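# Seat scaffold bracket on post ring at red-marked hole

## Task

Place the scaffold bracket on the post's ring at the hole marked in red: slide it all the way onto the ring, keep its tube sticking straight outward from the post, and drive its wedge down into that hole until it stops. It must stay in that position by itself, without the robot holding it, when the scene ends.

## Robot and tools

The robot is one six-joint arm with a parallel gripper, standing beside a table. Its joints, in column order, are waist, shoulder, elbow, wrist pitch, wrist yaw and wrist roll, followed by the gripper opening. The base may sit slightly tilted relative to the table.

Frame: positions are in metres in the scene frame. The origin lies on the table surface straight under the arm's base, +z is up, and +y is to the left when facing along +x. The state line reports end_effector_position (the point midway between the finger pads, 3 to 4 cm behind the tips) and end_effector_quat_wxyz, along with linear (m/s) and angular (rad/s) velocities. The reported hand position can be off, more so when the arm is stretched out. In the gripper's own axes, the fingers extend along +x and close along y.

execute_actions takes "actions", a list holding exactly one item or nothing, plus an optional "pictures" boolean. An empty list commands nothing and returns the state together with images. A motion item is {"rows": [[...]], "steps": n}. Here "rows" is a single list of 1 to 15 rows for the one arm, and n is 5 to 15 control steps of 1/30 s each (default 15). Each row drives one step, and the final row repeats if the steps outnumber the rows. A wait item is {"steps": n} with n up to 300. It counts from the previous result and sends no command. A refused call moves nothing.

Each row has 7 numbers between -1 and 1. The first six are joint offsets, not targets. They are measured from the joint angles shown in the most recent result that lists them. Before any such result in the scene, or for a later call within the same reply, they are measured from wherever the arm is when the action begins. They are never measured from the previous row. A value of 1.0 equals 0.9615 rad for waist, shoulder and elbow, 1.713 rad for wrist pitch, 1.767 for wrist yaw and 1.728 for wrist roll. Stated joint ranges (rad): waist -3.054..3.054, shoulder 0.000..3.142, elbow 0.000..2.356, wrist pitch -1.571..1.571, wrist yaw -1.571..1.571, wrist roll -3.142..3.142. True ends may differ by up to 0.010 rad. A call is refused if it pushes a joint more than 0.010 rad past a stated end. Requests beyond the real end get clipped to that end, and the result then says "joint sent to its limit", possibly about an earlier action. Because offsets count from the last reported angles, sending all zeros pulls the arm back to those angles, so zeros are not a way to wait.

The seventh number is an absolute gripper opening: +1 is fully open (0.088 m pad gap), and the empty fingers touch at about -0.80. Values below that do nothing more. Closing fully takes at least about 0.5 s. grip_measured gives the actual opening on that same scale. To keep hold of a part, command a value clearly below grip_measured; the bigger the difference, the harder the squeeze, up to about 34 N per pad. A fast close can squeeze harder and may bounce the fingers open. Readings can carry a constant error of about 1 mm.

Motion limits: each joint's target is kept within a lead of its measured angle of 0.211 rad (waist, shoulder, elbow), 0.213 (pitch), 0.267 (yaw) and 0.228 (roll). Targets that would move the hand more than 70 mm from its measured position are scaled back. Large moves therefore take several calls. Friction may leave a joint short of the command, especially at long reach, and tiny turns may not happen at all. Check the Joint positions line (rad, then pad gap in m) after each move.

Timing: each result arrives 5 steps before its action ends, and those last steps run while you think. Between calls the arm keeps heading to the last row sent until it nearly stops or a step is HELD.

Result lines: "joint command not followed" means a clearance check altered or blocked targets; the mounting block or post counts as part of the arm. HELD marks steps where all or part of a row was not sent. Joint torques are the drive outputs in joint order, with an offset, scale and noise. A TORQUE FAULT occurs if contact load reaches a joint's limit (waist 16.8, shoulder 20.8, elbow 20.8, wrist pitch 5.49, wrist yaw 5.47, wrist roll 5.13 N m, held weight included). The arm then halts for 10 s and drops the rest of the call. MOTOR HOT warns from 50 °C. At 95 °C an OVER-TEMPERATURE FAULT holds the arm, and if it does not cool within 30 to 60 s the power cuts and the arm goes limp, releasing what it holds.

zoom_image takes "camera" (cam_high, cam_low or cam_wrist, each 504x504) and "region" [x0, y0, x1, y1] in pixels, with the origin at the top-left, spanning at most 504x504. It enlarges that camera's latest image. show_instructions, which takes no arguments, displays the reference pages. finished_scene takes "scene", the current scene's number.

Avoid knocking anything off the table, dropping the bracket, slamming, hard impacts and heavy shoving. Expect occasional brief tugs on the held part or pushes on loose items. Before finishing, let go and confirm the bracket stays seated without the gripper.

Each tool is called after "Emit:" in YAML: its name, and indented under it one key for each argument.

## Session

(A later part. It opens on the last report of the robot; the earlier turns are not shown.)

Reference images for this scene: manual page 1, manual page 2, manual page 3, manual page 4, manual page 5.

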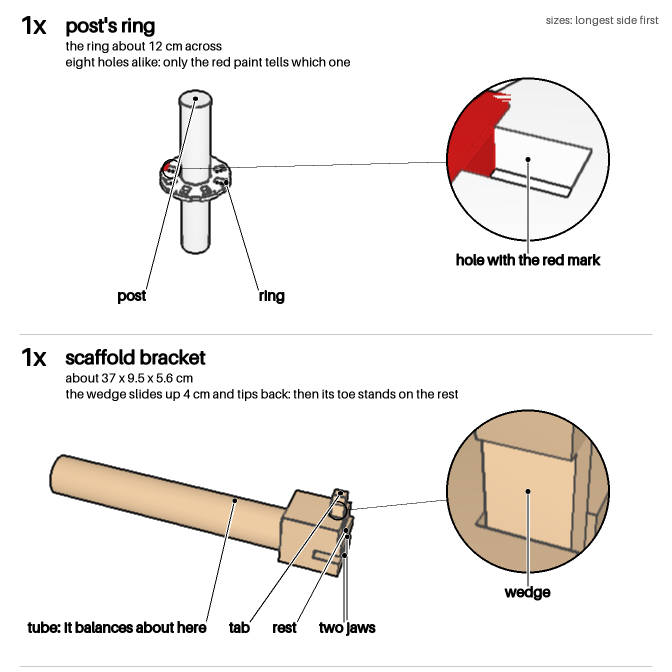

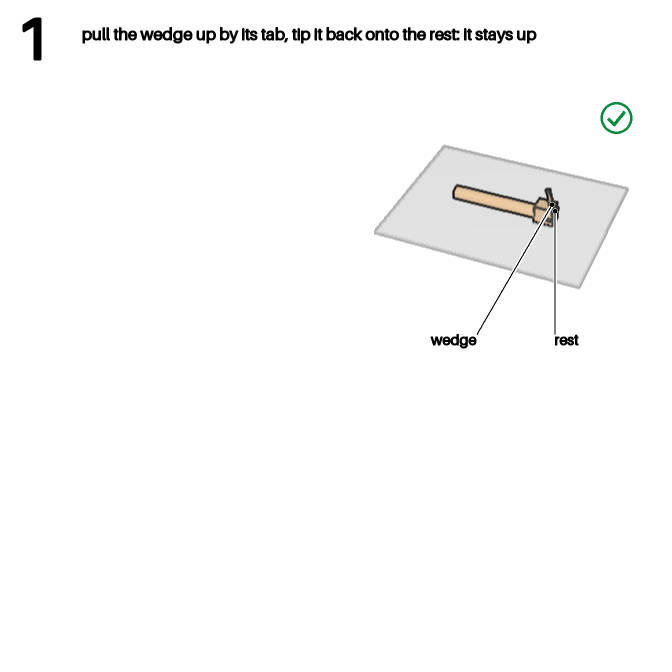

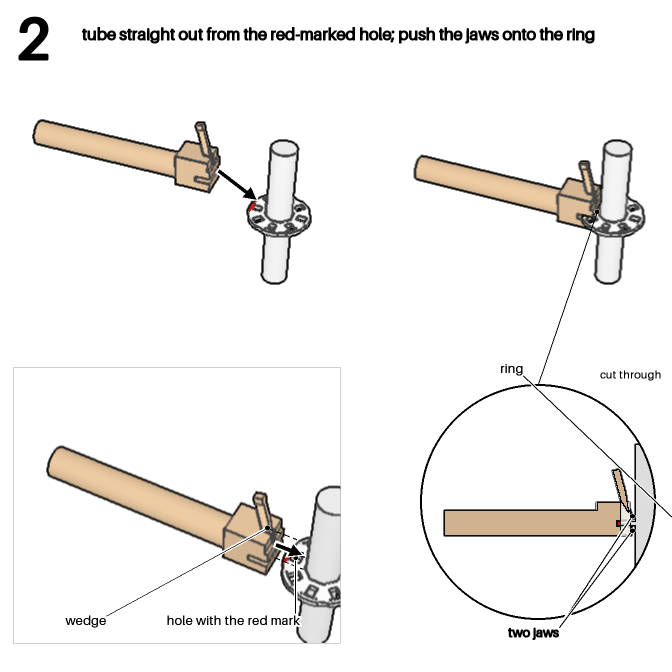

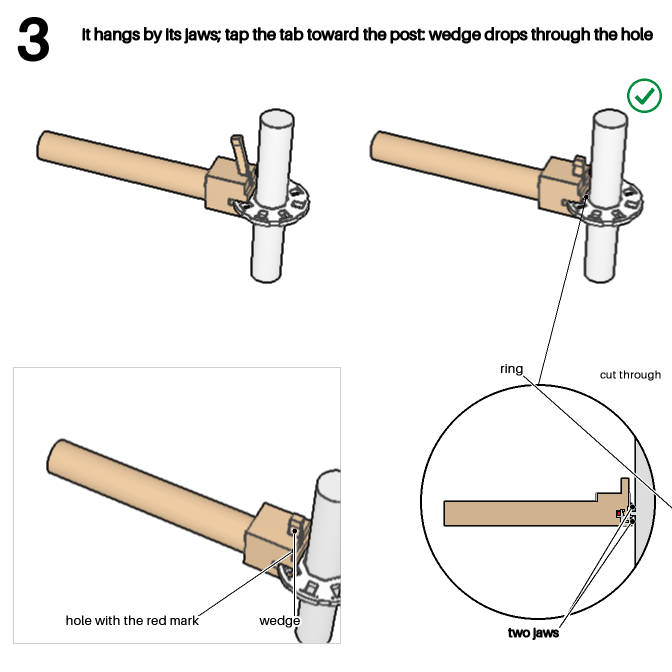

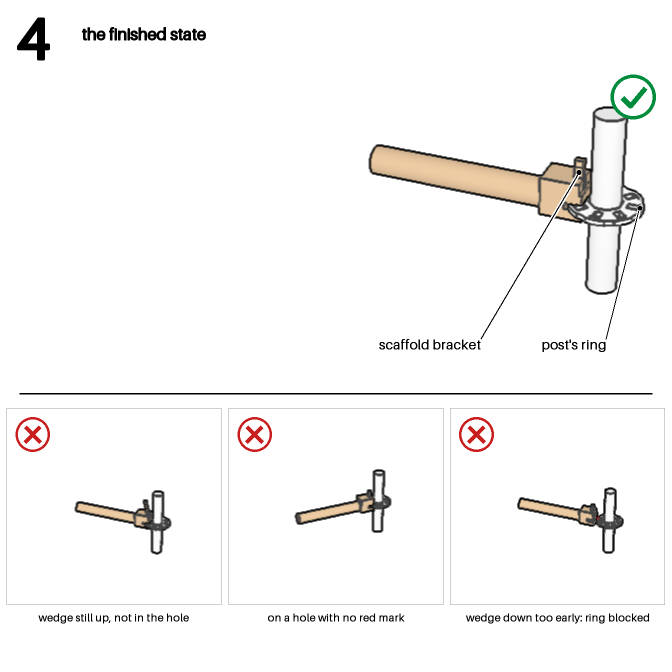

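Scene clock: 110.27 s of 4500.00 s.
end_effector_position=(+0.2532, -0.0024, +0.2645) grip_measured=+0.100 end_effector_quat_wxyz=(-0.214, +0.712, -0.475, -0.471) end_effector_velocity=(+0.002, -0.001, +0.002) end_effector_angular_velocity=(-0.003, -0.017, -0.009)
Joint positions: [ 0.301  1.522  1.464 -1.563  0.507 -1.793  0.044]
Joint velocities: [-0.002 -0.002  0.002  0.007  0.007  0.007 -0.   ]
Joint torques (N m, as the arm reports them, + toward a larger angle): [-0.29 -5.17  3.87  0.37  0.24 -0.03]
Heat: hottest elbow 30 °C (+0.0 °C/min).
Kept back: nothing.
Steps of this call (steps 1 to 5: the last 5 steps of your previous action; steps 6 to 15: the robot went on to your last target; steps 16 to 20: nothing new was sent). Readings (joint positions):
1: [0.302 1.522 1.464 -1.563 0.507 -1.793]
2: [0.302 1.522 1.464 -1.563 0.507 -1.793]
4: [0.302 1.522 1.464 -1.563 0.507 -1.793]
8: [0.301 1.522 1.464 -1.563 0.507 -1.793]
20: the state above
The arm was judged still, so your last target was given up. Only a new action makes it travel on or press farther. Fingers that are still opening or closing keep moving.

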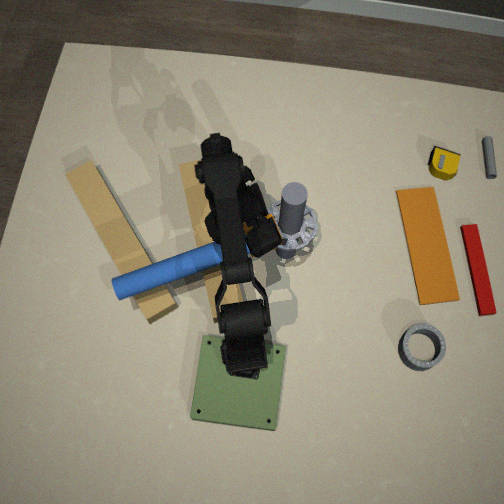

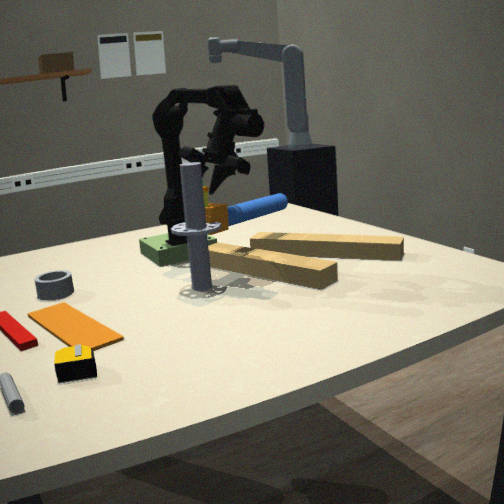

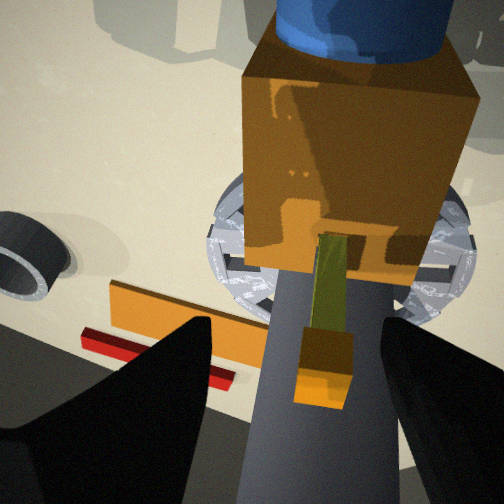

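Emit:
execute_actions:
  actions:
    - {"rows": [[0.012,0.02,0.016,0,0,0,0.1],[0.012,0.02,0.016,0,0,0,0.1],[0.012,0.02,0.016,0,0,0,0.1],[0.012,0.02,0.016,0,0,0,0.1],[0.012,0.02,0.016,0,0,0,0.1],[0.012,0.02,0.016,0,0,0,0.0],[0.012,0.02,0.016,0,0,0,-0.1],[0.012,0.02,0.016,0,0,0,-0.2],[0.012,0.02,0.016,0,0,0,-0.3],[0.012,0.02,0.016,0,0,0,-0.4],[0.012,0.02,0.016,0,0,0,-0.5],[0.012,0.02,0.016,0,0,0,-0.6],[0.012,0.02,0.016,0,0,0,-0.7],[0.012,0.02,0.016,0,0,0,-0.8],[0.012,0.02,0.016,0,0,0,-0.9]], "steps": 15}

Emit:
execute_actions:
  actions:
    - {"steps": 20}
  pictures: true

Scene clock: 111.03 s of 4500.00 s.
end_effector_position=(+0.2555, +0.0005, +0.2634) grip_measured=-0.185 end_effector_quat_wxyz=(-0.210, +0.713, -0.473, -0.474) end_effector_velocity=(-0.000, +0.002, +0.003) end_effector_angular_velocity=(+0.010, -0.008, -0.004)
Joint positions: [ 0.31   1.534  1.471 -1.563  0.507 -1.793  0.03 ]
Joint velocities: [ 0.002 -0.002  0.012 -0.007 -0.007  0.007 -0.129]
Joint torques (N m, as the arm reports them, + toward a larger angle): [ 0.26 -4.83  5.06  0.36  0.26 -0.02]
Heat: hottest elbow 30 °C (+0.0 °C/min).
Steps of this call (steps 1 to 13: nothing new was sent; steps 14 to 23: the first 10 steps of this action). Readings (joint positions):
14: [0.302 1.524 1.464 -1.563 0.507 -1.793]
15: [0.303 1.525 1.466 -1.563 0.507 -1.793]
17: [0.307 1.530 1.468 -1.563 0.507 -1.793]
21: [0.310 1.534 1.470 -1.563 0.507 -1.793]
23: the state above

Scene clock: 111.70 s of 4500.00 s.
end_effector_position=(+0.2576, +0.0017, +0.2633) grip_measured=-0.514 end_effector_quat_wxyz=(-0.214, +0.714, -0.471, -0.471) end_effector_velocity=(-0.008, -0.002, -0.000) end_effector_angular_velocity=(-0.004, +0.041, +0.004)
Joint positions: [ 0.311  1.536  1.473 -1.555  0.506 -1.791  0.014]
Joint velocities: [-0.002 -0.002 -0.002 -0.037 -0.007 -0.007  0.   ]
Joint torques (N m, as the arm reports them, + toward a larger angle): [ 0.14 -5.25  4.99 -0.22  0.3  -0.11]
Heat: hottest elbow 30 °C (+0.0 °C/min).
Kept back: nothing.
Steps of this call (steps 1 to 5: the last 5 steps of your previous action; steps 6 to 15: the robot went on to your last target; steps 16 to 20: nothing new was sent). Readings (joint positions):
1: [0.310 1.534 1.471 -1.563 0.507 -1.793]
2: [0.310 1.534 1.471 -1.563 0.507 -1.793]
4: [0.311 1.536 1.473 -1.554 0.506 -1.792]
8: [0.311 1.536 1.473 -1.555 0.506 -1.791]
20: the state above
The arm was judged still, so your last target was given up. Only a new action makes it travel on or press farther. Fingers that are still opening or closing keep moving.

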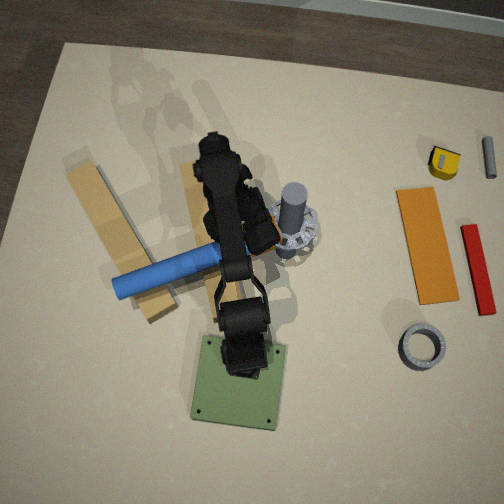

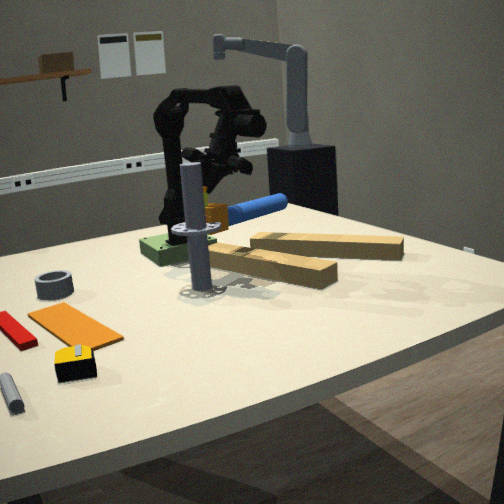

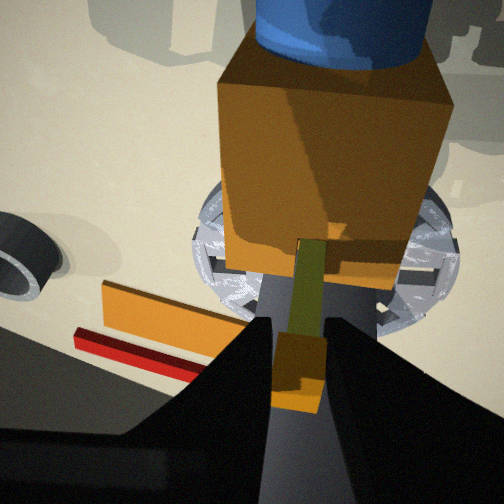

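Emit:
execute_actions:
  actions:
    - {"rows": [[0,-0.013,0.03,0,0,0,-0.9]], "steps": 15}

Emit:
execute_actions:
  actions:
    - {"steps": 12}
  pictures: true

Scene clock: 112.17 s of 4500.00 s.
end_effector_position=(+0.2575, +0.0016, +0.2682) grip_measured=-0.517 end_effector_quat_wxyz=(-0.220, +0.716, -0.469, -0.468) end_effector_velocity=(+0.000, -0.001, +0.007) end_effector_angular_velocity=(+0.018, -0.034, -0.001)
Joint positions: [ 0.31   1.53   1.488 -1.562  0.503 -1.791  0.014]
Joint velocities: [-0.007 -0.022  0.012  0.007 -0.007 -0.007 -0.   ]
Joint torques (N m, as the arm reports them, + toward a larger angle): [ 0.09 -6.24  5.78  0.9   0.38 -0.04]
Heat: hottest elbow 30 °C (+0.0 °C/min).
Steps of this call (steps 1 to 4: nothing new was sent; steps 5 to 14: the first 10 steps of this action). Readings (joint positions):
5: [0.311 1.536 1.475 -1.555 0.506 -1.790]
6: [0.311 1.536 1.477 -1.557 0.505 -1.790]
8: [0.310 1.536 1.480 -1.559 0.504 -1.790]
12: [0.310 1.532 1.486 -1.562 0.503 -1.791]
14: the state above

Scene clock: 112.57 s of 4500.00 s.
end_effector_position=(+0.2574, +0.0016, +0.2689) grip_measured=-0.518 end_effector_quat_wxyz=(-0.221, +0.717, -0.468, -0.467) end_effector_velocity=(-0.002, -0.000, -0.001) end_effector_angular_velocity=(+0.004, +0.013, +0.004)
Joint positions: [ 0.31   1.528  1.489 -1.562  0.503 -1.791  0.014]
Joint velocities: [-0.002 -0.002 -0.002 -0.007 -0.007 -0.007 -0.   ]
Joint torques (N m, as the arm reports them, + toward a larger angle): [ 0.11 -6.13  5.62  0.92  0.38  0.  ]
Heat: hottest elbow 30 °C (+0.0 °C/min).
Kept back: nothing.
Steps of this call (steps 1 to 5: the last 5 steps of your previous action; steps 6 to 12: the robot went on to your last target). Readings (joint positions):
1: [0.310 1.529 1.488 -1.562 0.503 -1.791]
2: [0.310 1.529 1.488 -1.562 0.503 -1.791]
4: [0.310 1.528 1.488 -1.562 0.503 -1.791]
8: [0.310 1.528 1.488 -1.562 0.503 -1.791]
12: the state above

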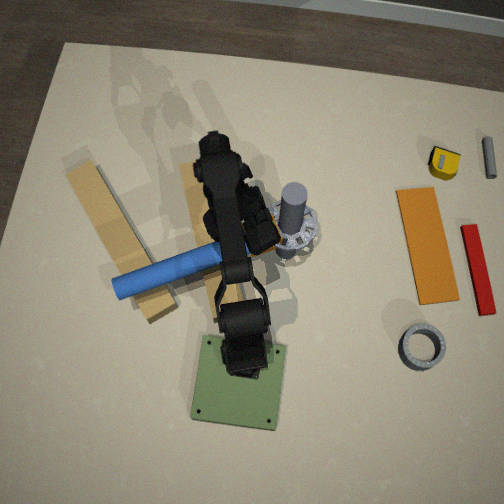

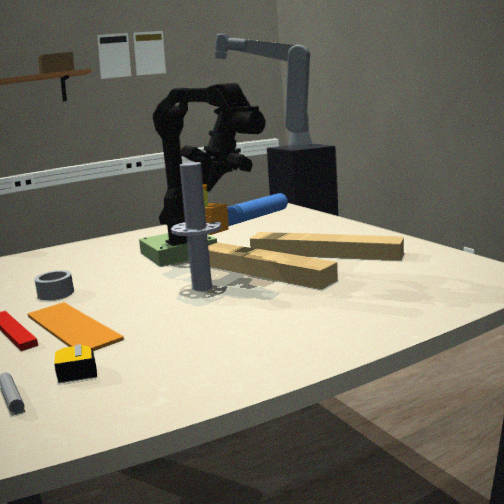

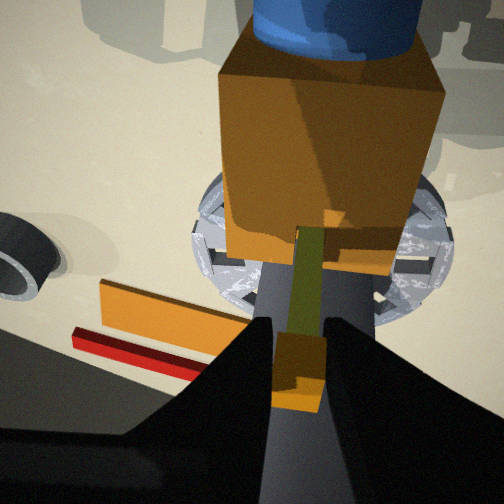

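Emit:
execute_actions:
  actions:
    - {"rows": [[0,0.02,-0.05,0,0,0,-0.9]], "steps": 15}

Emit:
execute_actions:
  actions:
    - {"steps": 12}

Scene clock: 113.13 s of 4500.00 s.
end_effector_position=(+0.2573, +0.0016, +0.2618) grip_measured=-0.516 end_effector_quat_wxyz=(-0.217, +0.714, -0.472, -0.470) end_effector_velocity=(+0.001, +0.001, -0.004) end_effector_angular_velocity=(+0.004, +0.013, +0.004)
Joint positions: [ 0.311  1.533  1.464 -1.547  0.505 -1.785  0.014]
Joint velocities: [-0.002  0.007 -0.007  0.007 -0.007 -0.007 -0.   ]
Joint torques (N m, as the arm reports them, + toward a larger angle): [-0.09 -4.16  2.43 -0.64  0.18 -0.2 ]
Heat: hottest elbow 30 °C (+0.0 °C/min).
Steps of this call (steps 1 to 7: the robot went on to your last target; steps 8 to 17: the first 10 steps of this action). Readings (joint positions):
8: [0.310 1.527 1.484 -1.560 0.503 -1.790]
9: [0.310 1.528 1.477 -1.554 0.503 -1.789]
11: [0.310 1.531 1.468 -1.549 0.504 -1.785]
15: [0.311 1.533 1.465 -1.548 0.505 -1.785]
17: the state above

Scene clock: 113.53 s of 4500.00 s.
end_effector_position=(+0.2573, +0.0017, +0.2612) grip_measured=-0.515 end_effector_quat_wxyz=(-0.216, +0.713, -0.472, -0.471) end_effector_velocity=(+0.003, +0.003, -0.002) end_effector_angular_velocity=(+0.027, -0.011, +0.003)
Joint positions: [ 0.311  1.535  1.463 -1.547  0.505 -1.785  0.014]
Joint velocities: [-0.002 -0.002 -0.002  0.022 -0.022 -0.007 -0.   ]
Joint torques (N m, as the arm reports them, + toward a larger angle): [-0.12 -4.37  2.32 -0.68  0.18 -0.2 ]
Heat: hottest elbow 30 °C (+0.0 °C/min).
Kept back: nothing.
Steps of this call (steps 1 to 5: the last 5 steps of your previous action; steps 6 to 12: the robot went on to your last target). Readings (joint positions):
1: [0.311 1.533 1.464 -1.547 0.505 -1.785]
2: [0.311 1.533 1.464 -1.547 0.505 -1.785]
4: [0.311 1.534 1.463 -1.547 0.505 -1.785]
8: [0.311 1.534 1.463 -1.547 0.505 -1.785]
12: the state above

Emit:
execute_actions:
  actions:
    - {"rows": [[0.02,0.012,-0.03,0,0,0,-0.9]], "steps": 15}

Emit:
execute_actions:
  actions:
    - {"steps": 12}
  pictures: true

Scene clock: 113.97 s of 4500.00 s.
end_effector_position=(+0.2572, +0.0023, +0.2604) grip_measured=-0.514 end_effector_quat_wxyz=(-0.209, +0.717, -0.473, -0.468) end_effector_velocity=(-0.002, +0.001, -0.001) end_effector_angular_velocity=(+0.004, +0.013, +0.009)
Joint positions: [ 0.321  1.535  1.456 -1.545  0.518 -1.782  0.014]
Joint velocities: [ 0.002 -0.002 -0.002 -0.007 -0.007 -0.007 -0.   ]
Joint torques (N m, as the arm reports them, + toward a larger angle): [ 0.9  -4.43  2.5   0.2  -0.33 -0.12]
Heat: hottest elbow 30 °C (+0.0 °C/min).
Steps of this call (steps 1 to 3: the robot went on to your last target; steps 4 to 13: the first 10 steps of this action). Readings (joint positions):
4: [0.312 1.535 1.462 -1.547 0.507 -1.784]
5: [0.316 1.535 1.460 -1.546 0.510 -1.782]
7: [0.319 1.535 1.457 -1.545 0.515 -1.782]
11: [0.320 1.535 1.456 -1.545 0.518 -1.782]
13: the state above

Scene clock: 114.37 s of 4500.00 s.
end_effector_position=(+0.2572, +0.0023, +0.2605) grip_measured=-0.514 end_effector_quat_wxyz=(-0.209, +0.717, -0.473, -0.467) end_effector_velocity=(-0.002, -0.002, +0.001) end_effector_angular_velocity=(-0.010, +0.008, +0.004)
Joint positions: [ 0.321  1.535  1.456 -1.545  0.519 -1.782  0.014]
Joint velocities: [-0.002 -0.002 -0.002 -0.007  0.007 -0.007 -0.   ]
Joint torques (N m, as the arm reports them, + toward a larger angle): [ 0.79 -4.34  2.47  0.22 -0.37 -0.12]
Heat: hottest elbow 30 °C (+0.0 °C/min).
Kept back: nothing.
Steps of this call (steps 1 to 5: the last 5 steps of your previous action; steps 6 to 12: the robot went on to your last target). Readings (joint positions):
1: [0.321 1.535 1.456 -1.545 0.519 -1.782]
2: [0.321 1.535 1.456 -1.545 0.519 -1.782]
4: [0.321 1.535 1.456 -1.545 0.519 -1.782]
8: [0.321 1.535 1.456 -1.545 0.519 -1.782]
12: the state above

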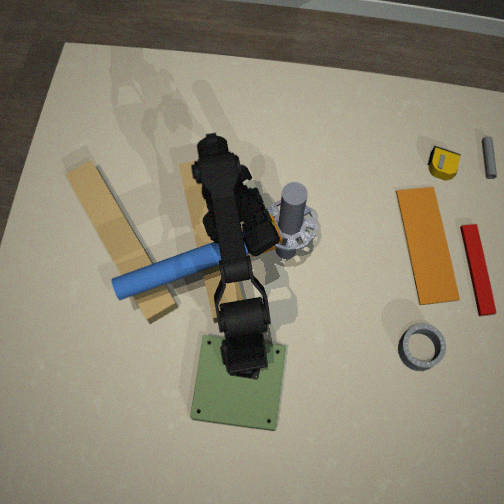

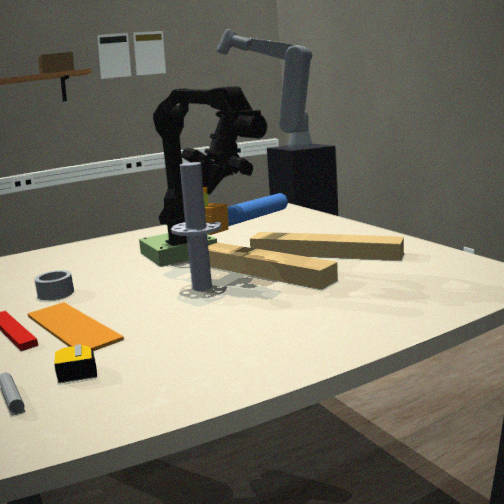

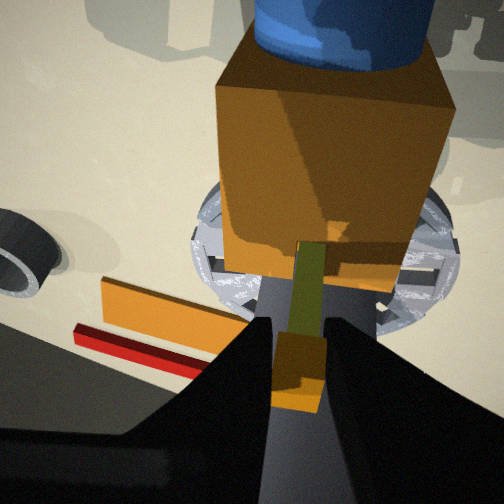

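Emit:
execute_actions:
  actions:
    - {"rows": [[-0.01,-0.03,0.075,-0.01,-0.008,0,-0.9]], "steps": 15}

Emit:
execute_actions:
  actions:
    - {"steps": 15}
  pictures: true

Emit:
zoom_image:
  camera: "cam_low"
  region: [150, 120, 310, 270]

Scene clock: 114.93 s of 4500.00 s.
end_effector_position=(+0.2562, +0.0018, +0.2797) grip_measured=-0.526 end_effector_quat_wxyz=(-0.237, +0.722, -0.463, -0.457) end_effector_velocity=(-0.002, -0.000, +0.011) end_effector_angular_velocity=(+0.020, -0.041, -0.009)
Joint positions: [ 0.31   1.506  1.514 -1.572  0.498 -1.782  0.013]
Joint velocities: [-0.002 -0.027  0.022 -0.007 -0.007  0.007 -0.001]
Joint torques (N m, as the arm reports them, + toward a larger angle): [ 0.2  -5.31  5.49  1.18  0.55 -0.01]
Heat: hottest elbow 30 °C (+0.0 °C/min).
Steps of this call (steps 1 to 7: the robot went on to your last target; steps 8 to 17: the first 10 steps of this action). Readings (joint positions):
8: [0.319 1.532 1.463 -1.547 0.517 -1.781]
9: [0.314 1.531 1.472 -1.551 0.509 -1.781]
11: [0.308 1.531 1.483 -1.558 0.499 -1.782]
15: [0.309 1.512 1.510 -1.571 0.498 -1.782]
17: the state above

Scene clock: 115.43 s of 4500.00 s.
end_effector_position=(+0.2563, +0.0018, +0.2800) grip_measured=-0.526 end_effector_quat_wxyz=(-0.237, +0.722, -0.463, -0.456) end_effector_velocity=(+0.001, +0.003, -0.003) end_effector_angular_velocity=(+0.021, +0.007, +0.004)
Joint positions: [ 0.31   1.506  1.515 -1.572  0.499 -1.782  0.013]
Joint velocities: [-0.002  0.002 -0.002  0.007 -0.022 -0.007 -0.   ]
Joint torques (N m, as the arm reports them, + toward a larger angle): [ 0.16 -5.55  5.66  1.18  0.54 -0.01]
Heat: hottest elbow 30 °C (+0.0 °C/min).
Kept back: nothing.
Steps of this call (steps 1 to 5: the last 5 steps of your previous action; steps 6 to 15: the robot went on to your last target). Readings (joint positions):
1: [0.310 1.506 1.515 -1.572 0.498 -1.782]
2: [0.310 1.506 1.515 -1.572 0.498 -1.782]
4: [0.310 1.506 1.515 -1.572 0.499 -1.782]
8: [0.310 1.506 1.515 -1.572 0.499 -1.782]
15: the state above
The arm was judged still, so your last target was given up. Only a new action makes it travel on or press farther. Fingers that are still opening or closing keep moving.

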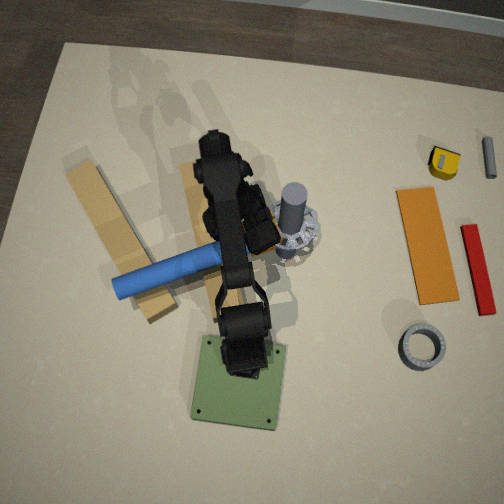

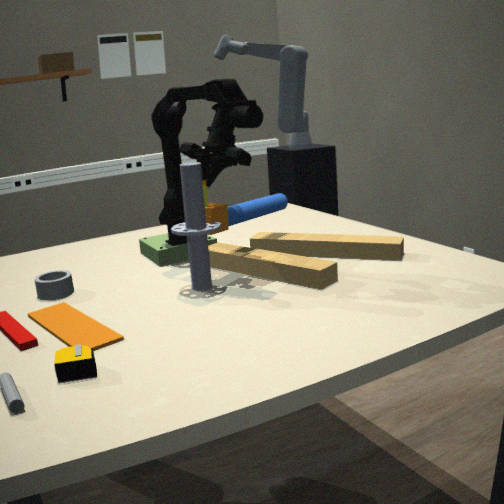

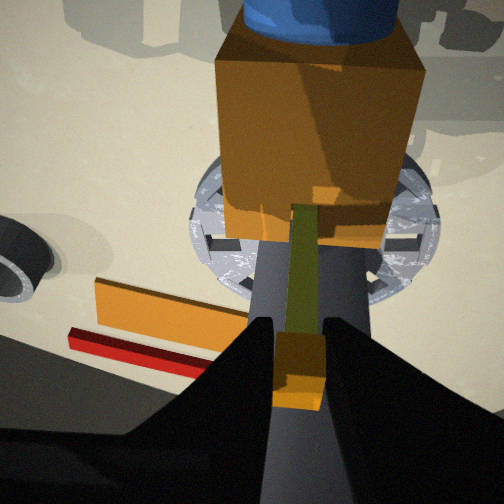

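Region (150, 120, 310, 270) of cam_low's 504x504 image, scaled by 3.150, with more detail than that image has; it fills the top 472 rows of this view, and the rest is white.

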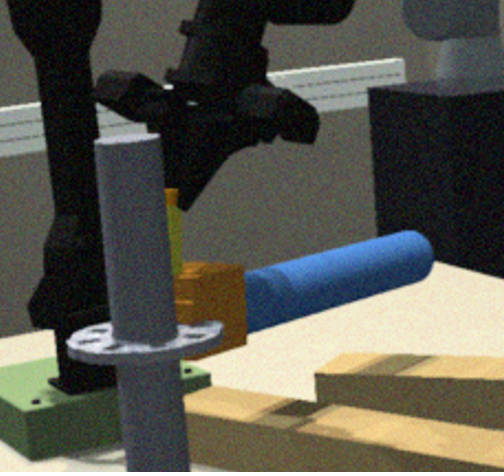

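Emit:
execute_actions:
  actions:
    - {"rows": [[0,-0.03,0.07,0,0,0,-0.9]], "steps": 15}

Emit:
execute_actions:
  actions:
    - {"steps": 15}
  pictures: true

Emit:
zoom_image:
  camera: "cam_low"
  region: [150, 120, 310, 270]

Scene clock: 116.00 s of 4500.00 s.
end_effector_position=(+0.2567, +0.0012, +0.2868) grip_measured=-0.530 end_effector_quat_wxyz=(-0.252, +0.723, -0.458, -0.452) end_effector_velocity=(-0.004, -0.001, +0.000) end_effector_angular_velocity=(+0.001, +0.022, +0.004)
Joint positions: [ 0.3    1.497  1.538 -1.576  0.485 -1.784  0.013]
Joint velocities: [-0.002 -0.002  0.002 -0.022 -0.007 -0.007 -0.   ]
Joint torques (N m, as the arm reports them, + toward a larger angle): [ 1.03 -7.85  8.45  0.86  0.83  0.04]
Heat: hottest elbow 30 °C (+0.0 °C/min).
Steps of this call (steps 1 to 7: nothing new was sent; steps 8 to 17: the first 10 steps of this action). Readings (joint positions):
8: [0.310 1.503 1.522 -1.575 0.499 -1.782]
9: [0.309 1.501 1.530 -1.577 0.498 -1.782]
11: [0.301 1.497 1.536 -1.576 0.487 -1.784]
15: [0.300 1.497 1.537 -1.576 0.485 -1.784]
17: the state above

Scene clock: 116.50 s of 4500.00 s.
end_effector_position=(+0.2567, +0.0010, +0.2869) grip_measured=-0.530 end_effector_quat_wxyz=(-0.252, +0.723, -0.458, -0.452) end_effector_velocity=(-0.002, -0.000, -0.001) end_effector_angular_velocity=(+0.004, +0.012, +0.004)
Joint positions: [ 0.299  1.496  1.538 -1.576  0.485 -1.784  0.013]
Joint velocities: [-0.002 -0.002 -0.002 -0.007 -0.007 -0.007 -0.   ]
Joint torques (N m, as the arm reports them, + toward a larger angle): [ 1.04 -7.86  8.52  0.85  0.85  0.03]
Heat: hottest elbow 30 °C (+0.0 °C/min).
Kept back: nothing.
Steps of this call (steps 1 to 5: the last 5 steps of your previous action; steps 6 to 15: the robot went on to your last target). Readings (joint positions):
1: [0.300 1.497 1.538 -1.576 0.485 -1.784]
2: [0.299 1.496 1.538 -1.576 0.485 -1.784]
4: [0.299 1.496 1.538 -1.576 0.485 -1.784]
8: [0.299 1.496 1.538 -1.576 0.485 -1.784]
15: the state above
The arm was judged still, so your last target was given up. Only a new action makes it travel on or press farther. Fingers that are still opening or closing keep moving.

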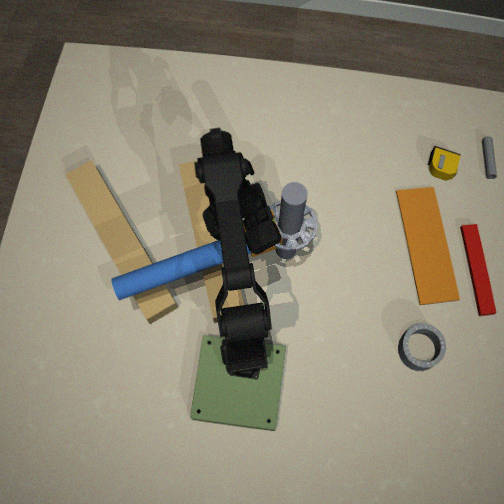

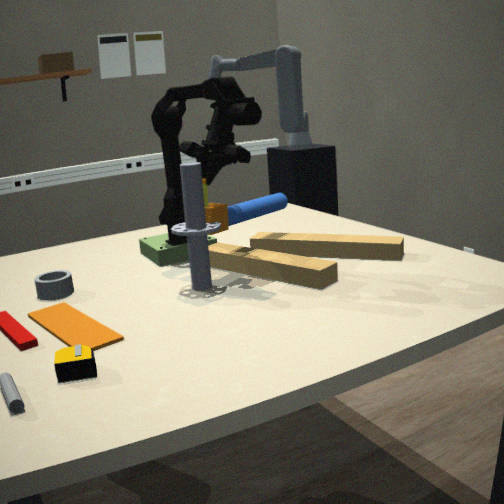

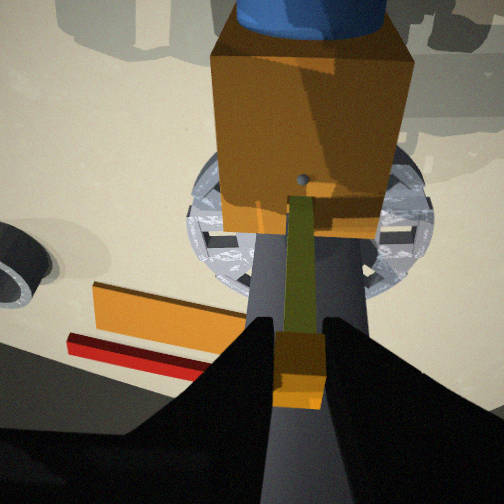

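Region (150, 120, 310, 270) of cam_low's 504x504 image, scaled by 3.150, with more detail than that image has; it fills the top 472 rows of this view, and the rest is white.

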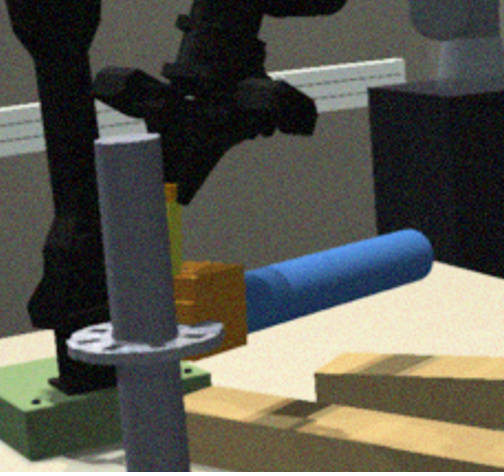

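Emit:
execute_actions:
  actions:
    - {"rows": [[0.008,0.008,-0.02,0,0.01,0,-0.9],[0.008,0.008,-0.02,0,0.01,0,-0.9],[0.008,0.008,-0.02,0,0.01,0,-0.9],[0.008,0.008,-0.02,0,0.01,0,-0.9],[0.008,0.008,-0.02,0,0.01,0,-0.9],[0.008,0.008,-0.02,0,0.01,0,-0.9],[0.008,0.008,-0.02,0,0.01,0,0.1]], "steps": 15}

Emit:
execute_actions:
  actions:
    - {"steps": 15}
  pictures: true

Emit:
zoom_image:
  camera: "cam_low"
  region: [150, 120, 310, 270]

Scene clock: 117.23 s of 4500.00 s.
end_effector_position=(+0.2563, +0.0003, +0.2846) grip_measured=-0.444 end_effector_quat_wxyz=(-0.243, +0.724, -0.462, -0.451) end_effector_velocity=(-0.002, -0.004, +0.000) end_effector_angular_velocity=(-0.023, +0.002, -0.010)
Joint positions: [ 0.304  1.498  1.526 -1.574  0.499 -1.784  0.017]
Joint velocities: [-0.002 -0.002 -0.007 -0.007  0.022  0.007  0.134]
Joint torques (N m, as the arm reports them, + toward a larger angle): [ 0.24 -4.84  3.83  0.56  0.37  0.  ]
Heat: hottest elbow 30 °C (+0.0 °C/min).
Steps of this call (steps 1 to 12: nothing new was sent; steps 13 to 22: the first 10 steps of this action). Readings (joint positions):
13: [0.298 1.498 1.534 -1.576 0.485 -1.784]
14: [0.300 1.498 1.531 -1.575 0.486 -1.784]
16: [0.302 1.498 1.529 -1.575 0.490 -1.784]
20: [0.304 1.498 1.527 -1.575 0.493 -1.784]
22: the state above

Scene clock: 117.73 s of 4500.00 s.
end_effector_position=(+0.2563, +0.0002, +0.2845) grip_measured=+0.099 end_effector_quat_wxyz=(-0.243, +0.724, -0.462, -0.451) end_effector_velocity=(-0.005, +0.000, -0.001) end_effector_angular_velocity=(-0.000, +0.026, +0.009)
Joint positions: [ 0.304  1.498  1.526 -1.574  0.499 -1.784  0.044]
Joint velocities: [ 0.002 -0.002 -0.002 -0.022 -0.007 -0.007  0.   ]
Joint torques (N m, as the arm reports them, + toward a larger angle): [ 0.21 -4.76  3.78  0.54  0.38 -0.02]
Heat: hottest elbow 30 °C (+0.0 °C/min).
Kept back: nothing.
Steps of this call (steps 1 to 5: the last 5 steps of your previous action; steps 6 to 15: the robot went on to your last target). Readings (joint positions):
1: [0.304 1.498 1.526 -1.574 0.499 -1.784]
2: [0.304 1.498 1.526 -1.574 0.499 -1.784]
4: [0.304 1.498 1.526 -1.574 0.499 -1.784]
8: [0.304 1.498 1.526 -1.574 0.499 -1.784]
15: the state above
The arm was judged still, so your last target was given up. Only a new action makes it travel on or press farther. Fingers that are still opening or closing keep moving.

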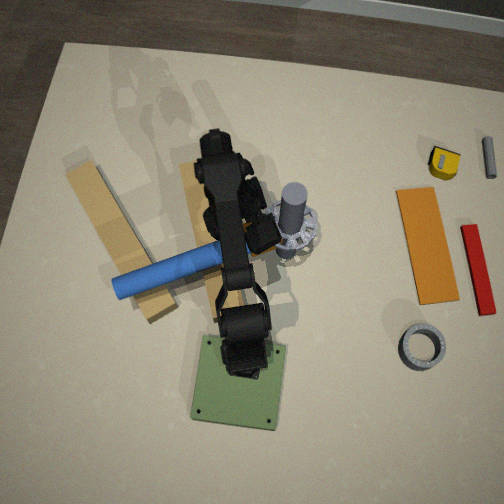

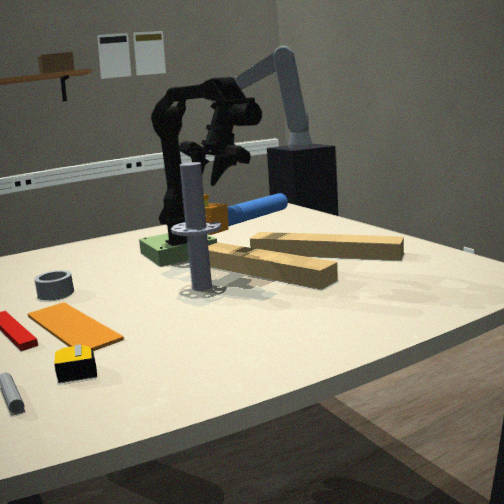

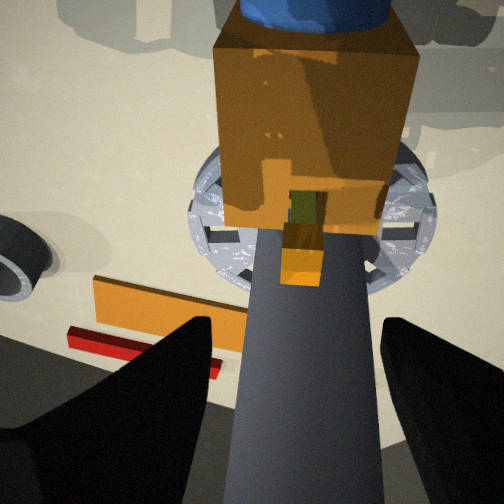

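Region (150, 120, 310, 270) of cam_low's 504x504 image, scaled by 3.150, with more detail than that image has; it fills the top 472 rows of this view, and the rest is white.

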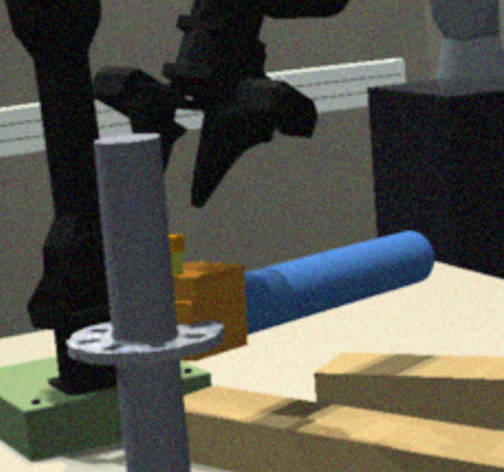

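Emit:
execute_actions:
  actions:
    - {"rows": [[0.05,-0.1,0.12,0,0,0,0.1]], "steps": 15}

Emit:
execute_actions:
  actions:
    - {"steps": 15}
  pictures: true

Scene clock: 118.37 s of 4500.00 s.
end_effector_position=(+0.2518, +0.0101, +0.3383) grip_measured=+0.100 end_effector_quat_wxyz=(-0.304, +0.769, -0.402, -0.392) end_effector_velocity=(+0.005, +0.003, -0.014) end_effector_angular_velocity=(-0.015, +0.071, -0.002)
Joint positions: [ 0.348  1.395  1.641 -1.572  0.5   -1.784  0.044]
Joint velocities: [ 0.002  0.051 -0.002 -0.022 -0.007  0.007  0.   ]
Joint torques (N m, as the arm reports them, + toward a larger angle): [ 0.28 -3.95  4.35  0.76  0.2  -0.02]
Heat: hottest elbow 30 °C (+0.0 °C/min).
Steps of this call (steps 1 to 9: nothing new was sent; steps 10 to 19: the first 10 steps of this action). Readings (joint positions):
10: [0.308 1.488 1.538 -1.574 0.500 -1.784]
11: [0.319 1.481 1.557 -1.573 0.500 -1.784]
13: [0.340 1.447 1.599 -1.571 0.500 -1.784]
17: [0.348 1.395 1.640 -1.572 0.500 -1.784]
19: the state above

Scene clock: 118.87 s of 4500.00 s.
end_effector_position=(+0.2527, +0.0106, +0.3372) grip_measured=+0.100 end_effector_quat_wxyz=(-0.302, +0.769, -0.403, -0.394) end_effector_velocity=(-0.000, +0.000, +0.001) end_effector_angular_velocity=(+0.008, -0.006, +0.006)
Joint positions: [ 0.349  1.4    1.641 -1.572  0.5   -1.784  0.044]
Joint velocities: [-0.002 -0.007 -0.002  0.007 -0.007 -0.007 -0.   ]
Joint torques (N m, as the arm reports them, + toward a larger angle): [ 0.21 -4.24  4.44  0.77  0.22  0.01]
Heat: hottest elbow 30 °C (+0.0 °C/min).
Kept back: nothing.
Steps of this call (steps 1 to 5: the last 5 steps of your previous action; steps 6 to 15: the robot went on to your last target). Readings (joint positions):
1: [0.348 1.397 1.641 -1.572 0.500 -1.784]
2: [0.349 1.399 1.641 -1.572 0.500 -1.784]
4: [0.349 1.400 1.641 -1.572 0.500 -1.784]
8: [0.349 1.400 1.641 -1.572 0.500 -1.784]
15: the state above
The arm was judged still, so your last target was given up. Only a new action makes it travel on or press farther. Fingers that are still opening or closing keep moving.

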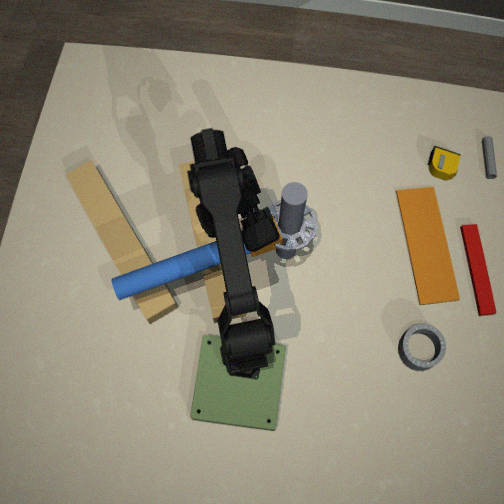

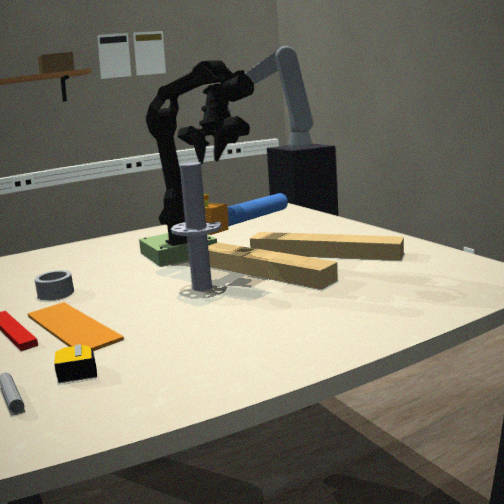

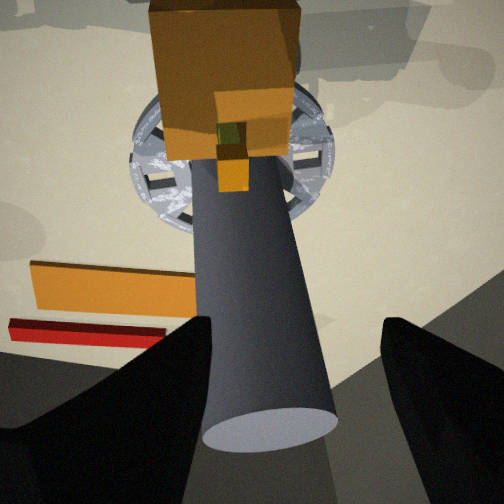

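Emit:
finished_scene:
  scene: 2

The scene is finished: the task was done.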